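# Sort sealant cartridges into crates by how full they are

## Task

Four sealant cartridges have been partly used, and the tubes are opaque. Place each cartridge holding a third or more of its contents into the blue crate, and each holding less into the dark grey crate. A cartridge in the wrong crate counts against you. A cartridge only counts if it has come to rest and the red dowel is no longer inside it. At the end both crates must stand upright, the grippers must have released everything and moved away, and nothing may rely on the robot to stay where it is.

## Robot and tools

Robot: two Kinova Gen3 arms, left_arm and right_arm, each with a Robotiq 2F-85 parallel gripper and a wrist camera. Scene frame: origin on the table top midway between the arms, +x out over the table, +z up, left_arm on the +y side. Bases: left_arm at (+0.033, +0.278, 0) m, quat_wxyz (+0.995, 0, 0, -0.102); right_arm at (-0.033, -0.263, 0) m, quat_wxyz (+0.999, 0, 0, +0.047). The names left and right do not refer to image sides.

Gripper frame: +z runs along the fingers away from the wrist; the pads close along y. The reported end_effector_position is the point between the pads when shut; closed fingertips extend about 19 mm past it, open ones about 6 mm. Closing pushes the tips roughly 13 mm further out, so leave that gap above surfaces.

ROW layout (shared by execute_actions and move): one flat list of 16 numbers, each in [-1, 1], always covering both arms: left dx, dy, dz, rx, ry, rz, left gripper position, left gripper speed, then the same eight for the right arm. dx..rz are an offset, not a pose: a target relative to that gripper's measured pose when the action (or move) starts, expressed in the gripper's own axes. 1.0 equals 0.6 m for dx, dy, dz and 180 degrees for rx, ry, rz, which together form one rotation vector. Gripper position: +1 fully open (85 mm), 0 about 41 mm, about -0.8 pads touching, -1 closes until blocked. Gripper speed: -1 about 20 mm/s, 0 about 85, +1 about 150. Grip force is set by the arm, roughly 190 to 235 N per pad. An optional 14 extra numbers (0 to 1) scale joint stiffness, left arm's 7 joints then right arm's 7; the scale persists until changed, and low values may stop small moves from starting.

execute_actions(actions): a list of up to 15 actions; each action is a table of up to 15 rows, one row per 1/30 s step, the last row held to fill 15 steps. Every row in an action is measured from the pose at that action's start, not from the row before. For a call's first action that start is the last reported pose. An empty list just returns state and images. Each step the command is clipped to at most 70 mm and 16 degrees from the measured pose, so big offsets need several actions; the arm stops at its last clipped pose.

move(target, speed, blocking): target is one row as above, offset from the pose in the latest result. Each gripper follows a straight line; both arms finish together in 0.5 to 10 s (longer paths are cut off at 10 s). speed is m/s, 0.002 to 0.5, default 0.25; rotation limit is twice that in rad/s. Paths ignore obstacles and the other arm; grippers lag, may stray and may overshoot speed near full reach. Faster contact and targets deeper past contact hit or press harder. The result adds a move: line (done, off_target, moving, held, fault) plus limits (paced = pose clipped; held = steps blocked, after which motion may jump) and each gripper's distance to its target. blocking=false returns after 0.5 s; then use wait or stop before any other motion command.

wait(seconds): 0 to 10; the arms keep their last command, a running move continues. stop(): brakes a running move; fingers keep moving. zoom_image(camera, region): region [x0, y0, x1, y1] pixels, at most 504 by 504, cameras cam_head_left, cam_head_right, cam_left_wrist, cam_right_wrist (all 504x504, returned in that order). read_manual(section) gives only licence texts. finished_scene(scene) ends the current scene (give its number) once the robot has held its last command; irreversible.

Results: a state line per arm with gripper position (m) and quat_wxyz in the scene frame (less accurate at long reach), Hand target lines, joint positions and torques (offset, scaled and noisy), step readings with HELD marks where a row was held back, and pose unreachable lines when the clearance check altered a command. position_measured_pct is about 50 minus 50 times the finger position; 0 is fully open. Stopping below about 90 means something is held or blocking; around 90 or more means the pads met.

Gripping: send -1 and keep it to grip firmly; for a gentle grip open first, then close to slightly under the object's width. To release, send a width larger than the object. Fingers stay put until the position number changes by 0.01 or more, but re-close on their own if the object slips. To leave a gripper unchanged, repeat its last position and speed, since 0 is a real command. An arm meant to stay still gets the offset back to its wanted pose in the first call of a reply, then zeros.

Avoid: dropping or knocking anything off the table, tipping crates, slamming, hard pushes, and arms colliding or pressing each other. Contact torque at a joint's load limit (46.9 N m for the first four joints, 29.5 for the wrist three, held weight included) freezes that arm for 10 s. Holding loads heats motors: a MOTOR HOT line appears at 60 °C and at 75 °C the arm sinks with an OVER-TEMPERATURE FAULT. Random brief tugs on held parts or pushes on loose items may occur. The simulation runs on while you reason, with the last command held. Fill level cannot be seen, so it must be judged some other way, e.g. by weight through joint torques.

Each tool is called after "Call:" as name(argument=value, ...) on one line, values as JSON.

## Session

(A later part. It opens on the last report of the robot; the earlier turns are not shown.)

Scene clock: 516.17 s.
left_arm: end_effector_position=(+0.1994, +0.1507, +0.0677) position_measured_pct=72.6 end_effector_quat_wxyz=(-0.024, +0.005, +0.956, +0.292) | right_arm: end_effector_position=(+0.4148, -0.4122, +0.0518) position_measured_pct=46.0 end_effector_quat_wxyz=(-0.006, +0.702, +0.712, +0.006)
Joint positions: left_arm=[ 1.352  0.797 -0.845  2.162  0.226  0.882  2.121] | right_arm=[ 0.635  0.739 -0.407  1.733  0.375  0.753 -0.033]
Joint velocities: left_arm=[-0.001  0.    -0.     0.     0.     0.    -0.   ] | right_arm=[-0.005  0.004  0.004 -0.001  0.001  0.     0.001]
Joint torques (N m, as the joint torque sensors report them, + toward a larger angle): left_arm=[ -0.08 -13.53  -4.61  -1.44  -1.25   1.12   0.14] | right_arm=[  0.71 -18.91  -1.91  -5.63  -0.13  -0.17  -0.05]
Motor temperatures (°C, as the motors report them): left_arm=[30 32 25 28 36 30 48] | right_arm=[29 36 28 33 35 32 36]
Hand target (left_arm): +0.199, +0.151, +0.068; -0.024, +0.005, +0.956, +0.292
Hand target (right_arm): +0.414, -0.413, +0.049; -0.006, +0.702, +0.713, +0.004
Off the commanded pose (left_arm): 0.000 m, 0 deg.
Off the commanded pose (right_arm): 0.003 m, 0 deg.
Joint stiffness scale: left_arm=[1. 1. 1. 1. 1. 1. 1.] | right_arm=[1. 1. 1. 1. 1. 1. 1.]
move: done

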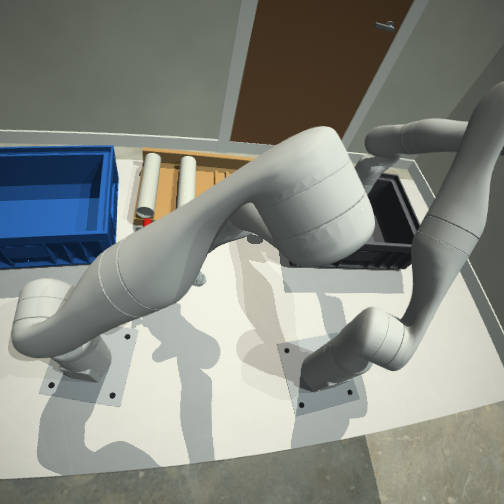

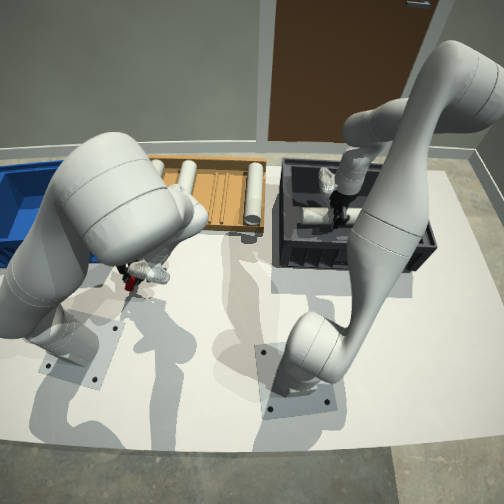

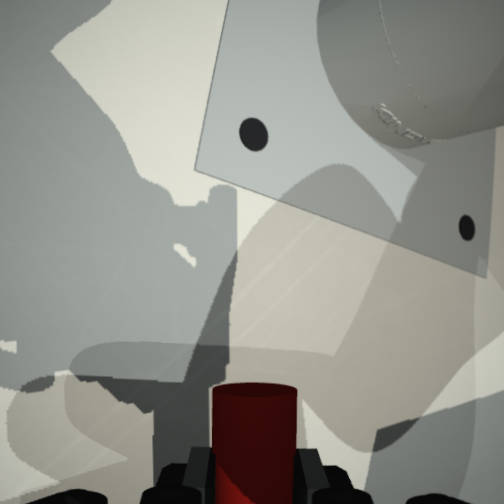

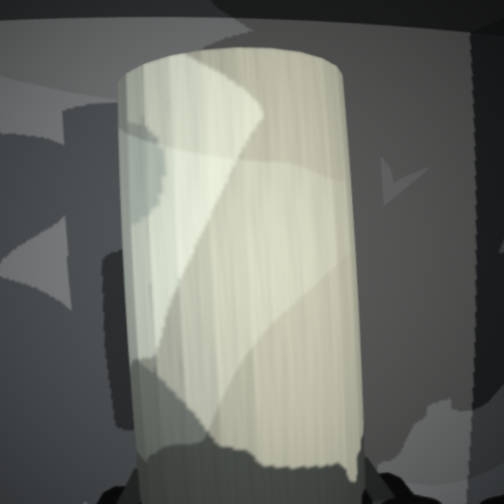

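Call:
move(target=[0.0817, -0.259, -0.124, 0.1888, -0.0155, -0.0032, -1, 0.5, 0, 0, 0, 0, 0, 0, 1, 0.5], speed=0.25)

Call:
move(target=[0, 0, 0.032, 0, 0, 0, -1, 0.5, 0, 0, -0.3, 0, 0, 0, 1, 0.5], speed=0.2)

Call:
move(target=[0, 0, 0, 0, 0, 0, 1, 0.5, 0, 0, 0, 0, 0, 0, 1, 0.5])

Scene clock: 563.10 s.
left_arm: end_effector_position=(+0.1505, -0.0186, +0.0442) position_measured_pct=72.6 end_effector_quat_wxyz=(+0.001, +0.002, +1.000, +0.004) | right_arm: end_effector_position=(+0.4148, -0.4120, +0.0516) position_measured_pct=0.0 end_effector_quat_wxyz=(-0.006, +0.702, +0.713, +0.006)
Joint positions: left_arm=[ 1.354  0.583 -0.584  2.247  0.677  0.496  2.003] | right_arm=[ 0.635  0.739 -0.407  1.733  0.375  0.752 -0.033]
Joint velocities: left_arm=[-0.024 -0.011  0.01   0.006  0.001 -0.008 -0.004] | right_arm=[ 0.    -0.     0.    -0.     0.    -0.     0.001]
Joint torques (N m, as the joint torque sensors report them, + toward a larger angle): left_arm=[  0.47 -14.19  -2.37  -3.41  -0.16  -0.02   0.08] | right_arm=[  0.31 -18.54  -1.98  -5.89   0.31   0.09   0.1 ]
Motor temperatures (°C, as the motors report them): left_arm=[30 32 25 28 36 30 48] | right_arm=[29 36 28 32 35 32 36]
Hand target (left_arm): +0.150, -0.019, +0.045; -0.000, +0.000, +1.000, +0.001
Hand target (right_arm): +0.415, -0.412, +0.052; -0.006, +0.702, +0.712, +0.006
Off the commanded pose (left_arm): 0.002 m, 1 deg.
Off the commanded pose (right_arm): 0.000 m, 0 deg.
Joint stiffness scale: left_arm=[1. 1. 1. 1. 1. 1. 1.] | right_arm=[1. 1. 1. 1. 1. 1. 1.]
move: done

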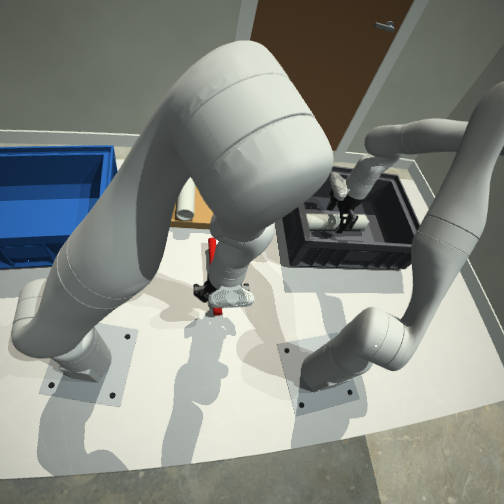

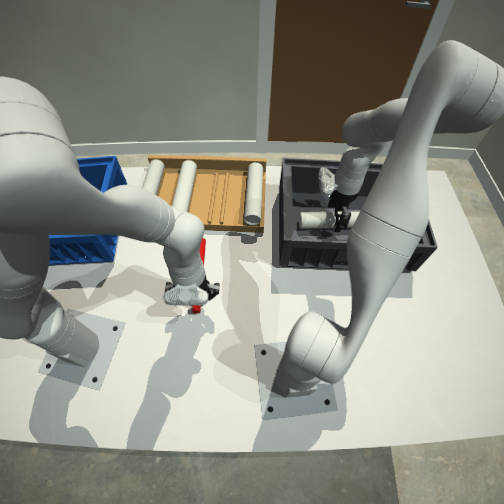

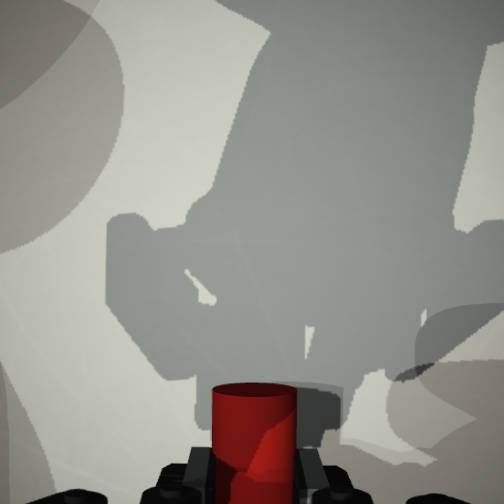

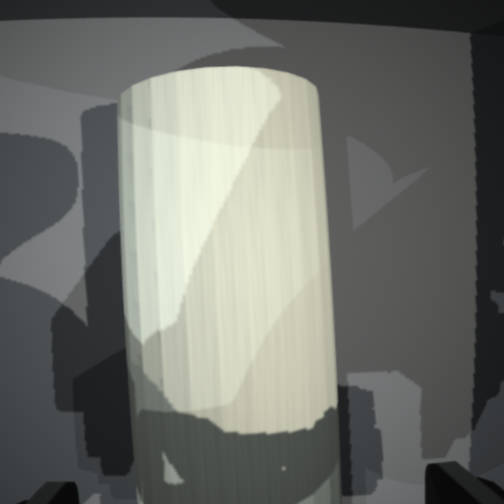

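Scene clock: 564.50 s.
left_arm: end_effector_position=(+0.1517, -0.0197, +0.0268) position_measured_pct=72.6 end_effector_quat_wxyz=(+0.002, +0.003, +1.000, +0.003) | right_arm: end_effector_position=(+0.4153, -0.4174, +0.2289) position_measured_pct=0.0 end_effector_quat_wxyz=(-0.005, +0.703, +0.711, +0.003)
Joint positions: left_arm=[ 1.296  0.62  -0.51   2.257  0.726  0.431  1.958] | right_arm=[ 0.696  0.497 -0.493  1.499  0.232  1.212  0.09 ]
Joint velocities: left_arm=[-0.006  0.003  0.005  0.    -0.    -0.003 -0.001] | right_arm=[ 0.001 -0.003  0.    -0.001 -0.     0.001 -0.   ]
Joint torques (N m, as the joint torque sensors report them, + toward a larger angle): left_arm=[  0.01 -14.67  -2.36  -2.93  -0.2    0.03   0.13] | right_arm=[  0.4  -17.26  -1.46  -7.96   0.34   0.35   0.11]
Motor temperatures (°C, as the motors report them): left_arm=[30 32 25 28 36 30 48] | right_arm=[29 36 28 32 35 32 36]
Hand target (left_arm): +0.151, -0.018, +0.025; +0.001, +0.002, +1.000, +0.004
Hand target (right_arm): +0.415, -0.415, +0.232; -0.007, +0.702, +0.713, +0.006
Off the commanded pose (left_arm): 0.002 m, 0 deg.
Off the commanded pose (right_arm): 0.004 m, 0 deg.
Joint stiffness scale: left_arm=[1. 1. 1. 1. 1. 1. 1.] | right_arm=[1. 1. 1. 1. 1. 1. 1.]
move: off_target (right_arm)

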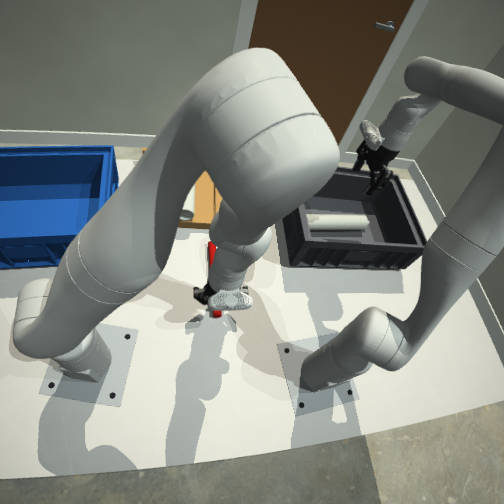

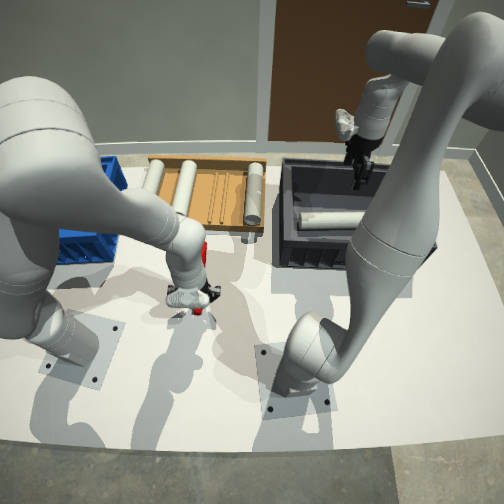

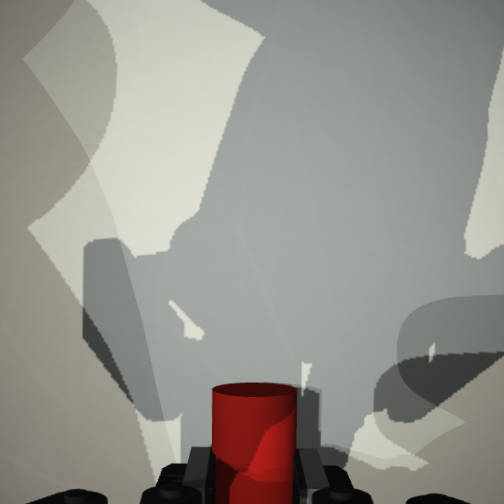

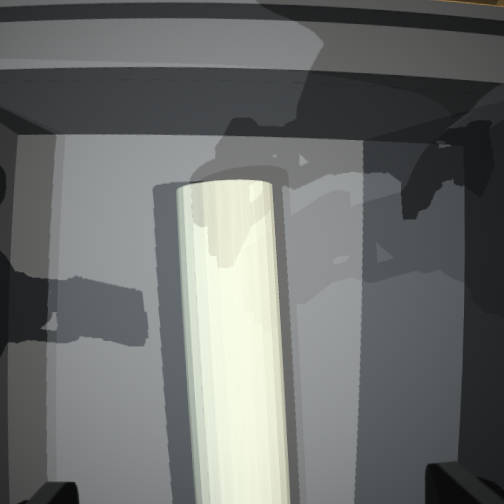

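Scene clock: 565.47 s.
left_arm: end_effector_position=(+0.1517, -0.0197, +0.0268) position_measured_pct=0.0 end_effector_quat_wxyz=(+0.002, +0.003, +1.000, +0.003) | right_arm: end_effector_position=(+0.4153, -0.4174, +0.2289) position_measured_pct=0.0 end_effector_quat_wxyz=(-0.005, +0.703, +0.711, +0.003)
Joint positions: left_arm=[ 1.296  0.62  -0.51   2.257  0.726  0.431  1.958] | right_arm=[ 0.696  0.497 -0.493  1.499  0.232  1.212  0.09 ]
Joint velocities: left_arm=[ 0.     0.001  0.     0.    -0.     0.001 -0.   ] | right_arm=[ 0.     0.     0.     0.001  0.001 -0.001 -0.   ]
Joint torques (N m, as the joint torque sensors report them, + toward a larger angle): left_arm=[ -0.21 -14.13  -2.36  -2.71   0.01   0.21   0.22] | right_arm=[  0.29 -17.25  -1.2   -8.13   0.23   0.67   0.14]
Motor temperatures (°C, as the motors report them): left_arm=[30 32 25 28 36 30 48] | right_arm=[29 36 28 32 35 32 36]
Hand target (left_arm): +0.152, -0.020, +0.027; +0.002, +0.003, +1.000, +0.003
Hand target (right_arm): +0.415, -0.417, +0.229; -0.005, +0.703, +0.711, +0.003
Off the commanded pose (left_arm): 0.000 m, 0 deg.
Off the commanded pose (right_arm): 0.000 m, 0 deg.
Joint stiffness scale: left_arm=[1. 1. 1. 1. 1. 1. 1.] | right_arm=[1. 1. 1. 1. 1. 1. 1.]
move: done

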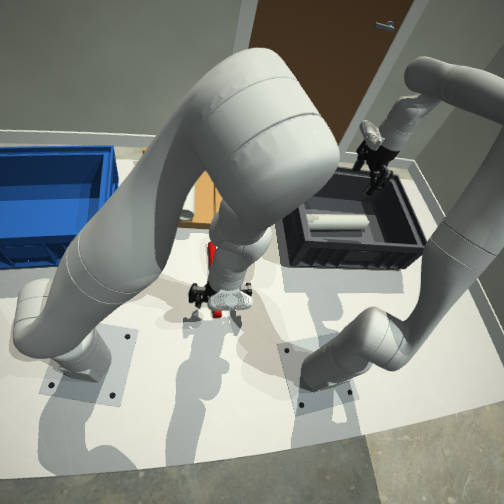

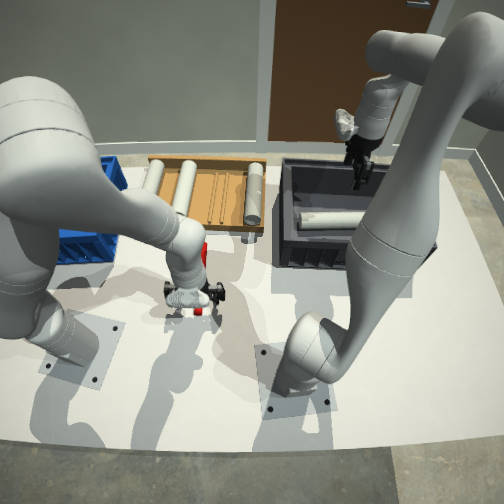

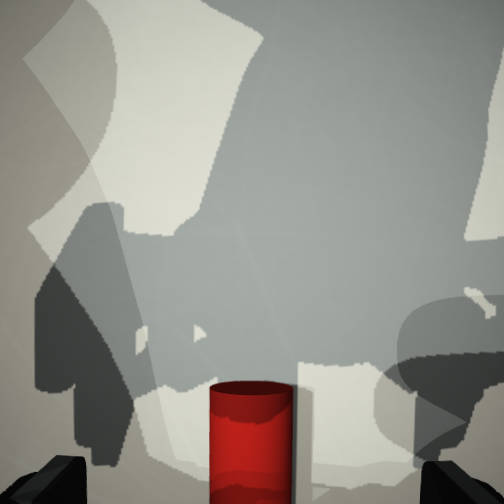

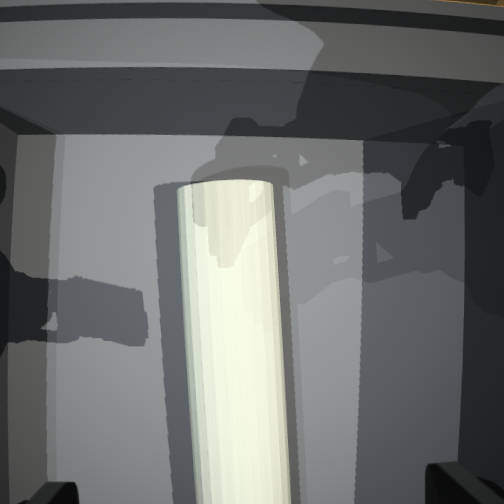

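Call:
move(target=[-0.63, 0.283, -0.225, 0, 0, 0, 1, 0.5, 0, 0, 0, 0, 0, 0, 1, 0.5], speed=0.35)

Scene clock: 578.33 s.
left_arm: end_effector_position=(+0.5308, +0.1471, +0.1663) position_measured_pct=0.0 end_effector_quat_wxyz=(+0.005, +0.001, +1.000, +0.004) | right_arm: end_effector_position=(+0.4153, -0.4174, +0.2289) position_measured_pct=0.0 end_effector_quat_wxyz=(-0.005, +0.703, +0.711, +0.003)
Joint positions: left_arm=[ 0.455  0.709 -0.774  1.466  0.508  1.165  1.379] | right_arm=[ 0.696  0.497 -0.493  1.499  0.232  1.212  0.09 ]
Joint velocities: left_arm=[-0.004  0.003  0.001 -0.001 -0.     0.    -0.   ] | right_arm=[-0.     0.001 -0.    -0.001 -0.001  0.001  0.002]
Joint torques (N m, as the joint torque sensors report them, + toward a larger angle): left_arm=[ -0.03 -20.18  -4.72  -7.6   -0.16   0.1   -0.05] | right_arm=[  0.25 -16.52  -1.41  -7.98   0.52   0.12   0.1 ]
Motor temperatures (°C, as the motors report them): left_arm=[30 32 25 28 36 30 48] | right_arm=[29 36 28 33 35 32 36]
Hand target (left_arm): +0.530, +0.145, +0.165; +0.002, +0.003, +1.000, +0.002
Hand target (right_arm): +0.415, -0.417, +0.229; -0.005, +0.703, +0.711, +0.003
Off the commanded pose (left_arm): 0.002 m, 0 deg.
Off the commanded pose (right_arm): 0.000 m, 0 deg.
Joint stiffness scale: left_arm=[1. 1. 1. 1. 1. 1. 1.] | right_arm=[1. 1. 1. 1. 1. 1. 1.]
move: done

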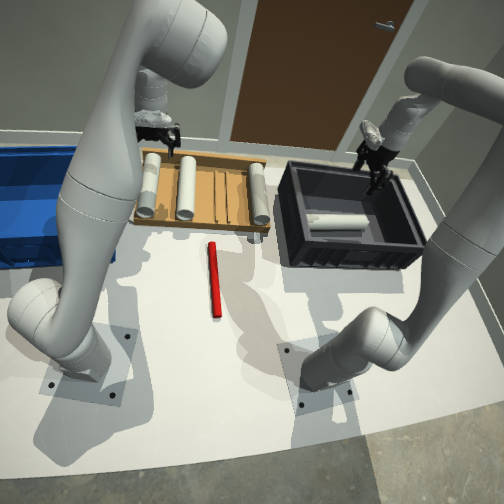

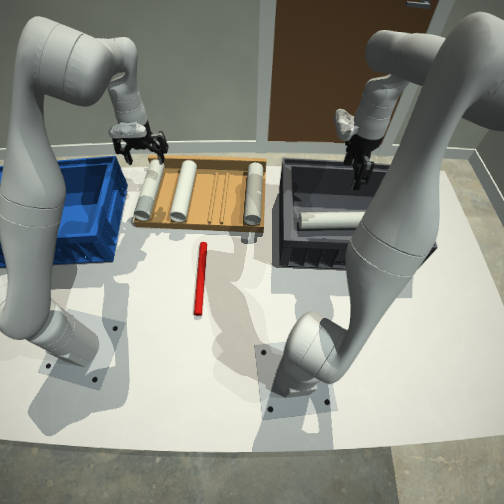

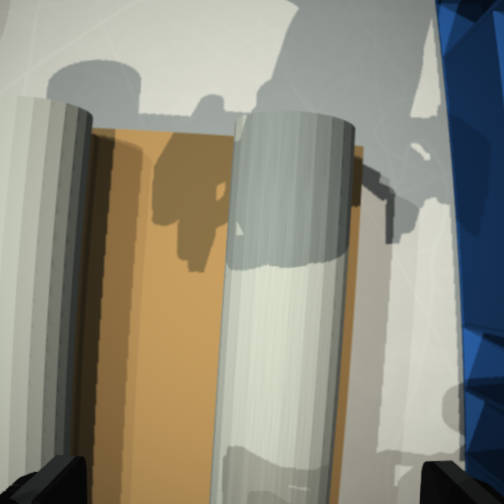

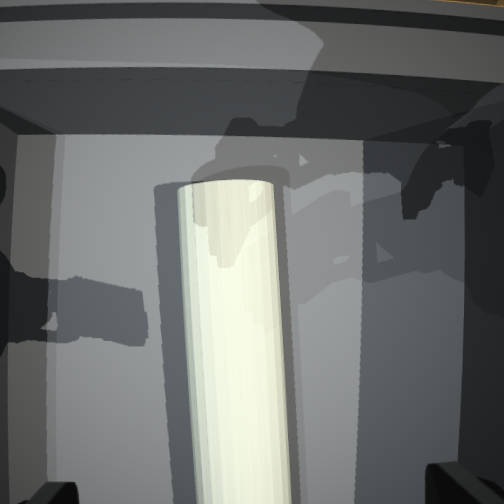

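Call:
move(target=[0, 0.013, 0.185, 0, 0, 0.02, 1, 0.5, 0.662, -0.442, 0.215, 0, 0, 0.5, 1, 0.5], speed=0.3)

Call:
move(target=[0, 0, 0, 0, 0, 0, -1, 0.5, 0, 0, 0, 0, 0, 0, 1, 0.5])

Call:
move(target=[0, 0, -0.185, 0, 0, 0, -1, 0.5, 0, 0, 0, 0, 0, 0, 1, 0.5], speed=0.15)

Scene clock: 599.97 s.
left_arm: end_effector_position=(+0.5332, +0.1573, +0.0586) position_measured_pct=0.0 end_effector_quat_wxyz=(+0.006, +0.032, +0.999, +0.007) | right_arm: end_effector_position=(+0.1421, -0.0198, +0.1073) position_measured_pct=0.0 end_effector_quat_wxyz=(-0.011, +1.000, +0.006, -0.003)
Joint positions: left_arm=[ 0.372  0.839 -0.642  1.585  0.582  0.904  1.239] | right_arm=[-0.454  0.356 -0.576  2.26   0.32   0.585 -2.92 ]
Joint velocities: left_arm=[-0.002 -0.     0.003  0.     0.     0.001 -0.   ] | right_arm=[-0.011  0.     0.007  0.001 -0.001  0.002 -0.   ]
Joint torques (N m, as the joint torque sensors report them, + toward a larger angle): left_arm=[  0.02 -20.64  -4.32  -6.32  -0.03  -0.1    0.13] | right_arm=[  1.02 -10.22  -1.61  -4.64  -0.13  -0.2    0.15]
Motor temperatures (°C, as the motors report them): left_arm=[30 32 25 28 36 30 48] | right_arm=[29 36 28 33 35 32 36]
Hand target (left_arm): +0.532, +0.156, +0.056; +0.005, +0.032, +0.999, +0.005
Hand target (right_arm): +0.143, -0.021, +0.107; -0.008, +1.000, +0.006, -0.002
Off the commanded pose (left_arm): 0.004 m, 0 deg.
Off the commanded pose (right_arm): 0.004 m, 1 deg.
Joint stiffness scale: left_arm=[1. 1. 1. 1. 1. 1. 1.] | right_arm=[1. 1. 1. 1. 1. 1. 1.]
move: off_target (left_arm, right_arm)

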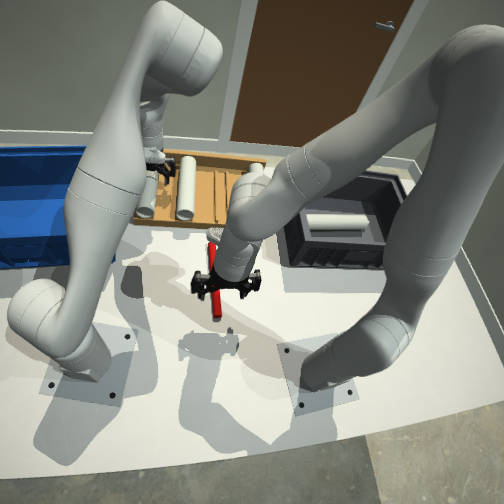

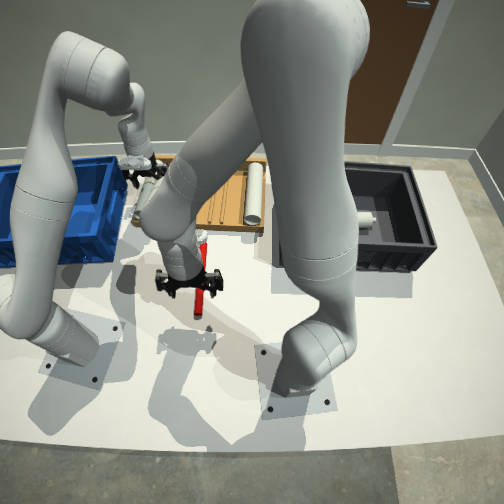

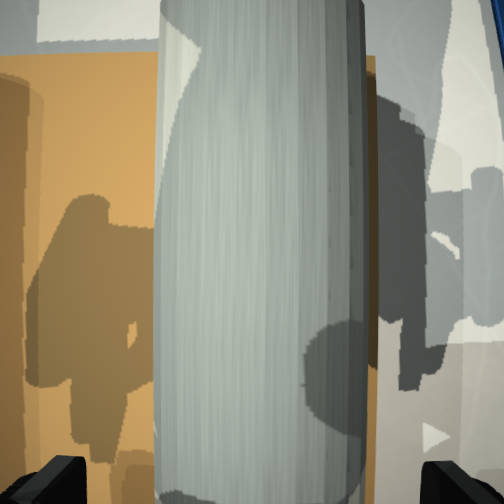

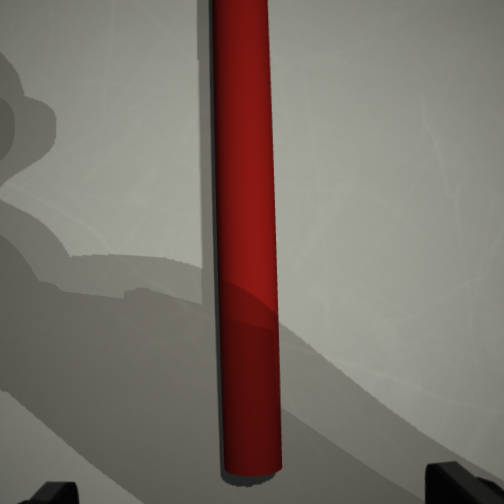

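Scene clock: 600.63 s.
left_arm: end_effector_position=(+0.5333, +0.1576, +0.0589) position_measured_pct=46.4 end_effector_quat_wxyz=(+0.006, +0.032, +0.999, +0.007) | right_arm: end_effector_position=(+0.1421, -0.0198, +0.1073) position_measured_pct=0.0 end_effector_quat_wxyz=(-0.011, +1.000, +0.006, -0.003)
Joint positions: left_arm=[ 0.372  0.839 -0.642  1.585  0.582  0.904  1.239] | right_arm=[-0.454  0.356 -0.576  2.26   0.32   0.585 -2.92 ]
Joint velocities: left_arm=[ 0.     0.001 -0.     0.     0.    -0.001  0.   ] | right_arm=[-0.     0.     0.     0.001 -0.001  0.001  0.003]
Joint torques (N m, as the joint torque sensors report them, + toward a larger angle): left_arm=[  2.   -17.63  -0.87  -7.27   1.48  -1.02   0.32] | right_arm=[  0.64 -10.37  -1.51  -4.83   0.16   0.22   0.13]
Motor temperatures (°C, as the motors report them): left_arm=[30 32 25 28 36 30 48] | right_arm=[29 36 28 33 35 32 36]
Hand target (left_arm): +0.533, +0.157, +0.059; +0.006, +0.032, +0.999, +0.007
Hand target (right_arm): +0.142, -0.020, +0.107; -0.011, +1.000, +0.006, -0.003
Off the commanded pose (left_arm): 0.001 m, 0 deg.
Off the commanded pose (right_arm): 0.000 m, 0 deg.
Joint stiffness scale: left_arm=[1. 1. 1. 1. 1. 1. 1.] | right_arm=[1. 1. 1. 1. 1. 1. 1.]
move: done

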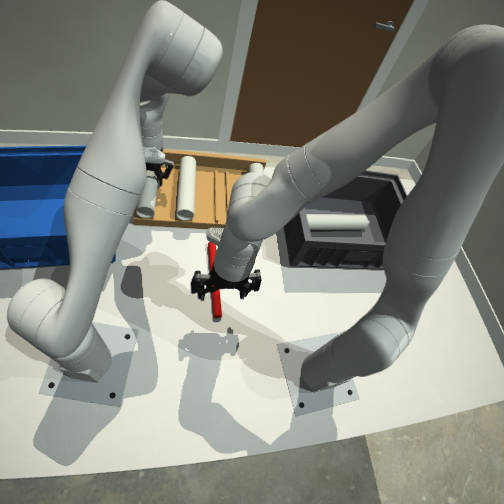

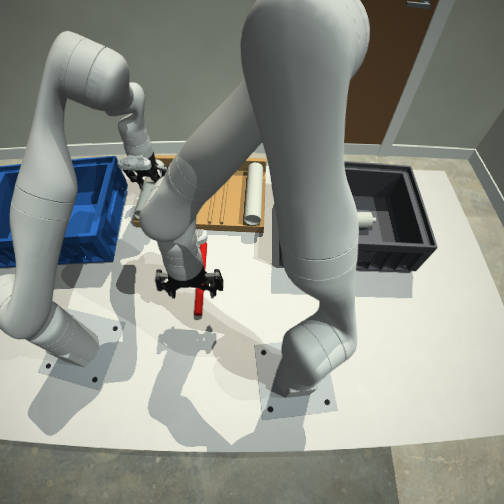

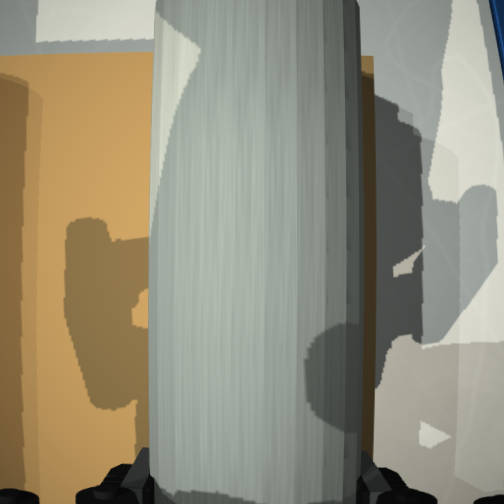

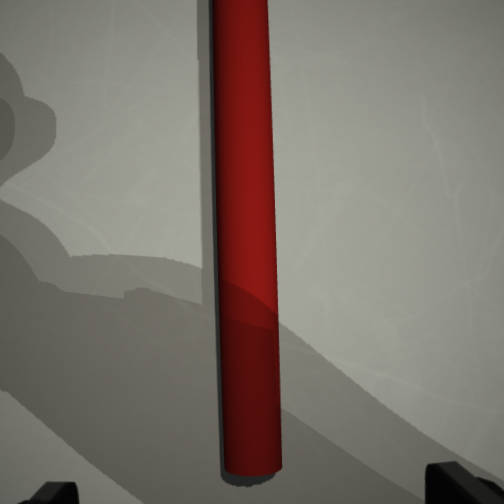

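Scene clock: 601.83 s.
left_arm: end_effector_position=(+0.5314, +0.1541, +0.1665) position_measured_pct=46.4 end_effector_quat_wxyz=(+0.005, +0.033, +0.999, +0.004) | right_arm: end_effector_position=(+0.1421, -0.0198, +0.1073) position_measured_pct=0.0 end_effector_quat_wxyz=(-0.011, +1.000, +0.006, -0.003)
Joint positions: left_arm=[ 0.421  0.694 -0.732  1.473  0.48   1.15   1.321] | right_arm=[-0.454  0.356 -0.576  2.26   0.32   0.585 -2.92 ]
Joint velocities: left_arm=[ 0.004 -0.    -0.003 -0.001  0.     0.002 -0.   ] | right_arm=[-0.     0.     0.     0.    -0.     0.001  0.   ]
Joint torques (N m, as the joint torque sensors report them, + toward a larger angle): left_arm=[ -0.27 -20.36  -4.61  -8.04  -0.18   0.08   0.06] | right_arm=[  0.04 -11.05  -0.44  -5.19   0.39   0.28   0.02]
Motor temperatures (°C, as the motors report them): left_arm=[30 32 25 28 36 30 48] | right_arm=[29 36 28 33 35 32 36]
Hand target (left_arm): +0.532, +0.156, +0.170; +0.006, +0.032, +0.999, +0.006
Hand target (right_arm): +0.142, -0.020, +0.107; -0.011, +1.000, +0.006, -0.003
Off the commanded pose (left_arm): 0.004 m, 0 deg.
Off the commanded pose (right_arm): 0.000 m, 0 deg.
Joint stiffness scale: left_arm=[1. 1. 1. 1. 1. 1. 1.] | right_arm=[1. 1. 1. 1. 1. 1. 1.]
move: off_target (left_arm)

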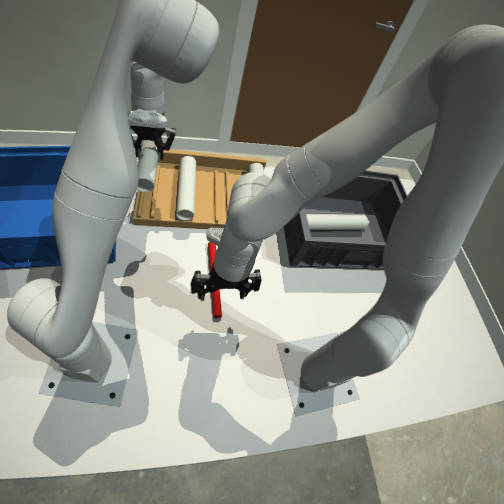

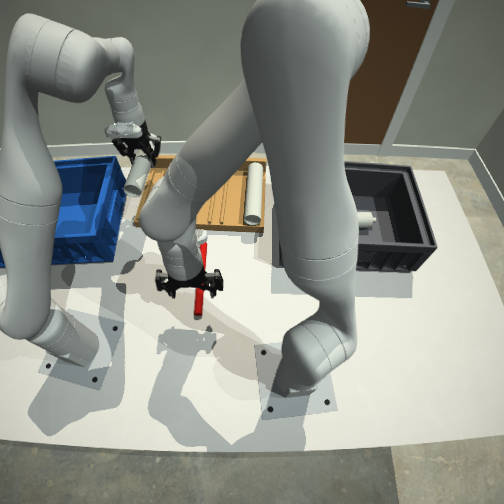

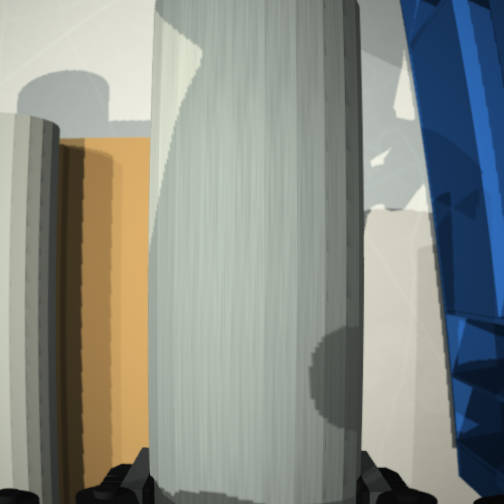

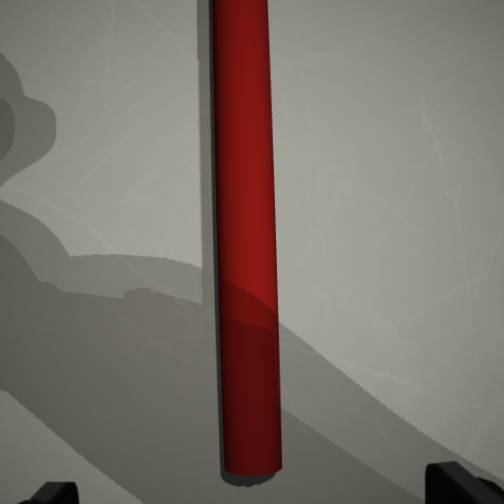

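Call:
move(target=[0.052, -0.29, 0.0275, 0, 0, -0.021, -1, 0.5, -0.013, 0, 0.137, 0, 0, 0, 1, 0.5], speed=0.2)

Call:
move(target=[0, 0, 0, 0, 0, 0, -1, 0.5, 0, 0, 0, 0, 0, 0, -1, 0.5])

Call:
move(target=[0, 0, 0, 0, 0, 0, -1, 0.5, 0, 0, -0.22, 0, 0, 0, -1, 0.5], speed=0.2)

Scene clock: 619.90 s.
left_arm: end_effector_position=(+0.4911, -0.0129, +0.1495) position_measured_pct=46.4 end_effector_quat_wxyz=(+0.008, +0.000, +1.000, +0.005) | right_arm: end_effector_position=(+0.1346, -0.0172, +0.0265) position_measured_pct=0.0 end_effector_quat_wxyz=(-0.012, +1.000, +0.005, -0.002)
Joint positions: left_arm=[ 0.699  0.764 -0.686  1.381  0.482  1.156  1.738] | right_arm=[-0.696  0.565 -0.327  2.353  0.61   0.276 -3.219]
Joint velocities: left_arm=[ 0.003  0.002 -0.    -0.001  0.     0.001  0.   ] | right_arm=[-0.015  0.003  0.007 -0.002 -0.    -0.005 -0.001]
Joint torques (N m, as the joint torque sensors report them, + toward a larger angle): left_arm=[  0.02 -22.03  -4.84  -7.95  -0.3    0.02   0.16] | right_arm=[  0.4  -11.8   -0.31  -2.25   0.16   0.11   0.2 ]
Motor temperatures (°C, as the motors report them): left_arm=[30 32 25 28 36 30 48] | right_arm=[29 36 28 33 35 32 36]
Hand target (left_arm): +0.489, -0.017, +0.148; +0.005, +0.000, +1.000, +0.003
Hand target (right_arm): +0.134, -0.018, +0.025; -0.012, +1.000, +0.006, -0.003
Off the commanded pose (left_arm): 0.005 m, 0 deg.
Off the commanded pose (right_arm): 0.002 m, 0 deg.
Joint stiffness scale: left_arm=[1. 1. 1. 1. 1. 1. 1.] | right_arm=[1. 1. 1. 1. 1. 1. 1.]
move: off_target (left_arm)

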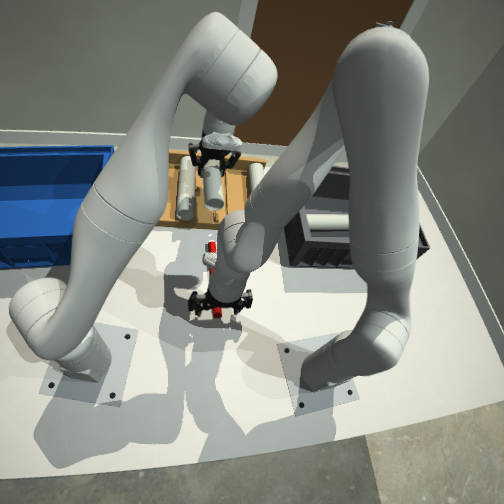

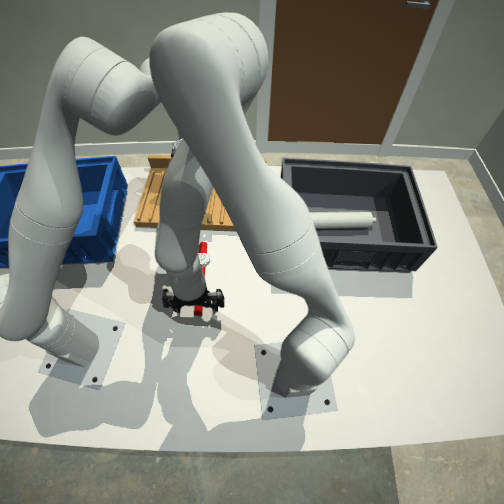

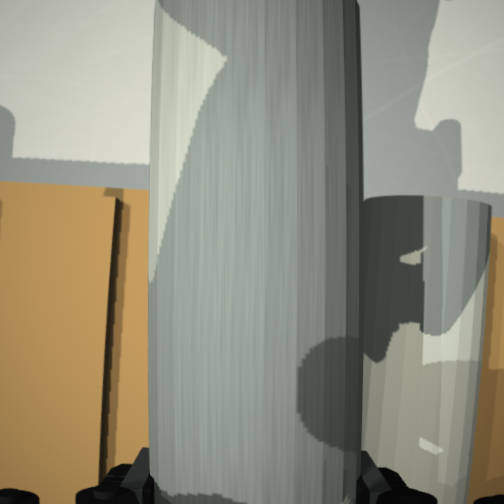

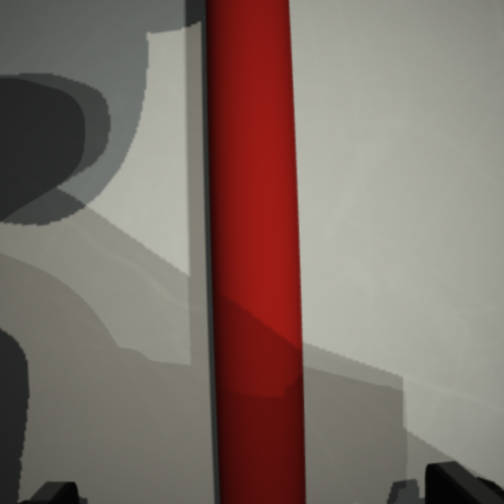

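Scene clock: 620.80 s.
left_arm: end_effector_position=(+0.4911, -0.0129, +0.1495) position_measured_pct=46.4 end_effector_quat_wxyz=(+0.008, +0.000, +1.000, +0.005) | right_arm: end_effector_position=(+0.1347, -0.0172, +0.0269) position_measured_pct=73.0 end_effector_quat_wxyz=(-0.013, +1.000, +0.005, -0.002)
Joint positions: left_arm=[ 0.699  0.764 -0.686  1.381  0.482  1.156  1.738] | right_arm=[-0.696  0.564 -0.327  2.354  0.61   0.276 -3.219]
Joint velocities: left_arm=[ 0.    -0.001 -0.     0.     0.     0.     0.   ] | right_arm=[-0.     0.     0.    -0.001  0.002  0.     0.001]
Joint torques (N m, as the joint torque sensors report them, + toward a larger angle): left_arm=[ -0.06 -22.15  -4.41  -8.03  -0.33  -0.06   0.21] | right_arm=[ 0.66 -9.09  1.27 -3.95  0.87 -0.55  0.18]
Motor temperatures (°C, as the motors report them): left_arm=[30 32 25 28 36 30 48] | right_arm=[29 36 28 33 35 32 36]
Hand target (left_arm): +0.491, -0.013, +0.150; +0.008, +0.000, +1.000, +0.005
Hand target (right_arm): +0.135, -0.017, +0.027; -0.012, +1.000, +0.005, -0.002
Off the commanded pose (left_arm): 0.000 m, 0 deg.
Off the commanded pose (right_arm): 0.000 m, 0 deg.
Joint stiffness scale: left_arm=[1. 1. 1. 1. 1. 1. 1.] | right_arm=[1. 1. 1. 1. 1. 1. 1.]
move: done

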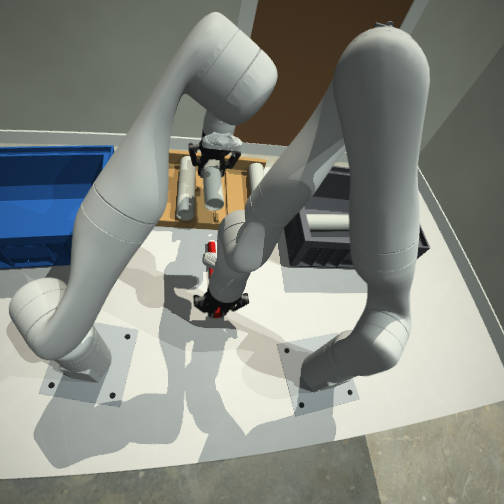

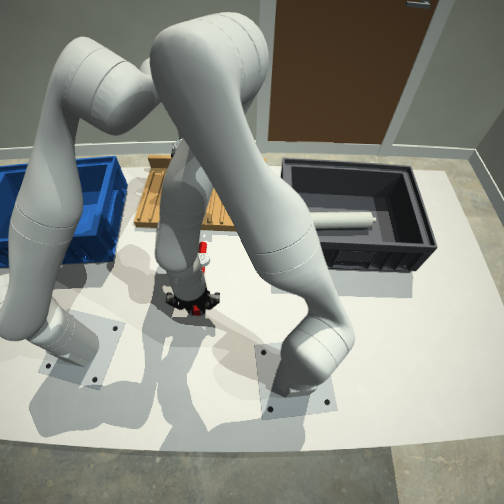

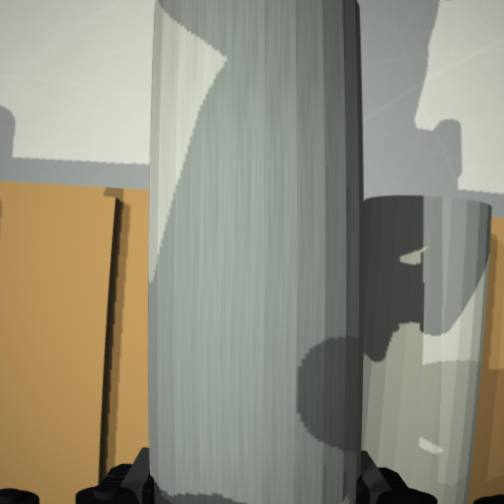

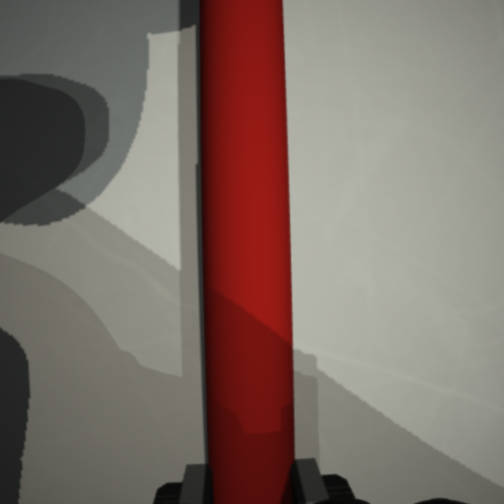

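Scene clock: 622.07 s.
left_arm: end_effector_position=(+0.4911, -0.0129, +0.1495) position_measured_pct=46.4 end_effector_quat_wxyz=(+0.008, +0.000, +1.000, +0.005) | right_arm: end_effector_position=(+0.1357, -0.0205, +0.1574) position_measured_pct=73.0 end_effector_quat_wxyz=(-0.012, +1.000, +0.006, -0.001)
Joint positions: left_arm=[ 0.699  0.764 -0.686  1.381  0.482  1.156  1.738] | right_arm=[-0.418  0.219 -0.605  2.197  0.164  0.75  -2.781]
Joint velocities: left_arm=[-0.001 -0.001  0.001 -0.    -0.     0.001  0.   ] | right_arm=[ 0.008 -0.005  0.    -0.     0.001  0.    -0.001]
Joint torques (N m, as the joint torque sensors report them, + toward a larger angle): left_arm=[ -0.12 -22.01  -4.48  -8.04  -0.2   -0.07   0.3 ] | right_arm=[ 0.05 -9.82 -1.26 -6.85 -0.09  0.21  0.24]
Motor temperatures (°C, as the motors report them): left_arm=[30 32 25 28 36 30 48] | right_arm=[29 36 28 33 35 32 36]
Hand target (left_arm): +0.491, -0.013, +0.150; +0.008, +0.000, +1.000, +0.005
Hand target (right_arm): +0.135, -0.020, +0.159; -0.013, +1.000, +0.005, -0.002
Off the commanded pose (left_arm): 0.000 m, 0 deg.
Off the commanded pose (right_arm): 0.002 m, 0 deg.
Joint stiffness scale: left_arm=[1. 1. 1. 1. 1. 1. 1.] | right_arm=[1. 1. 1. 1. 1. 1. 1.]
move: done

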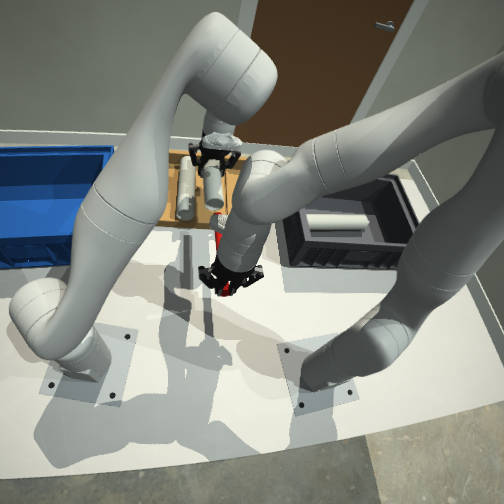

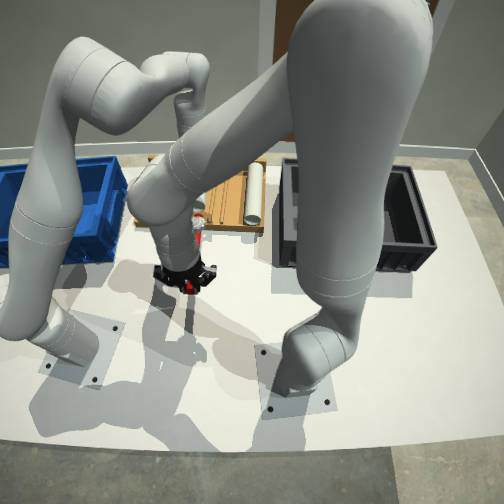

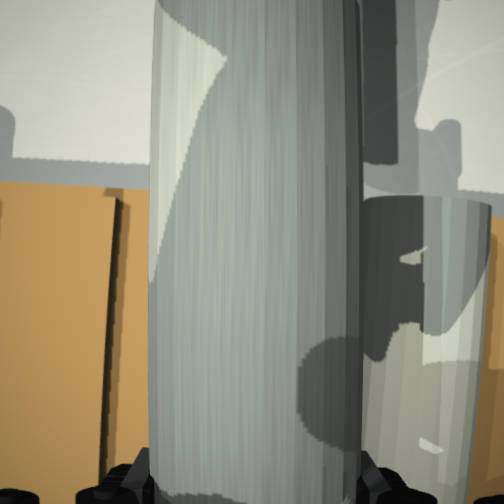

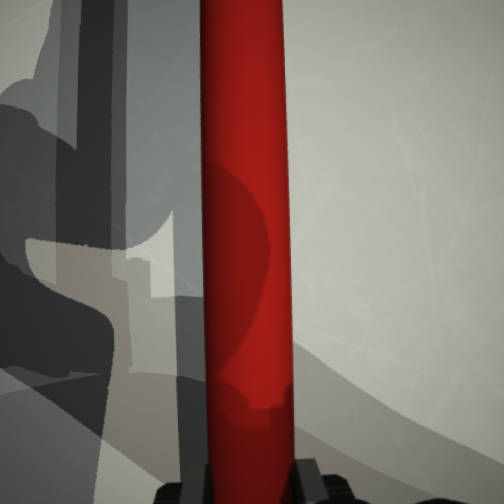

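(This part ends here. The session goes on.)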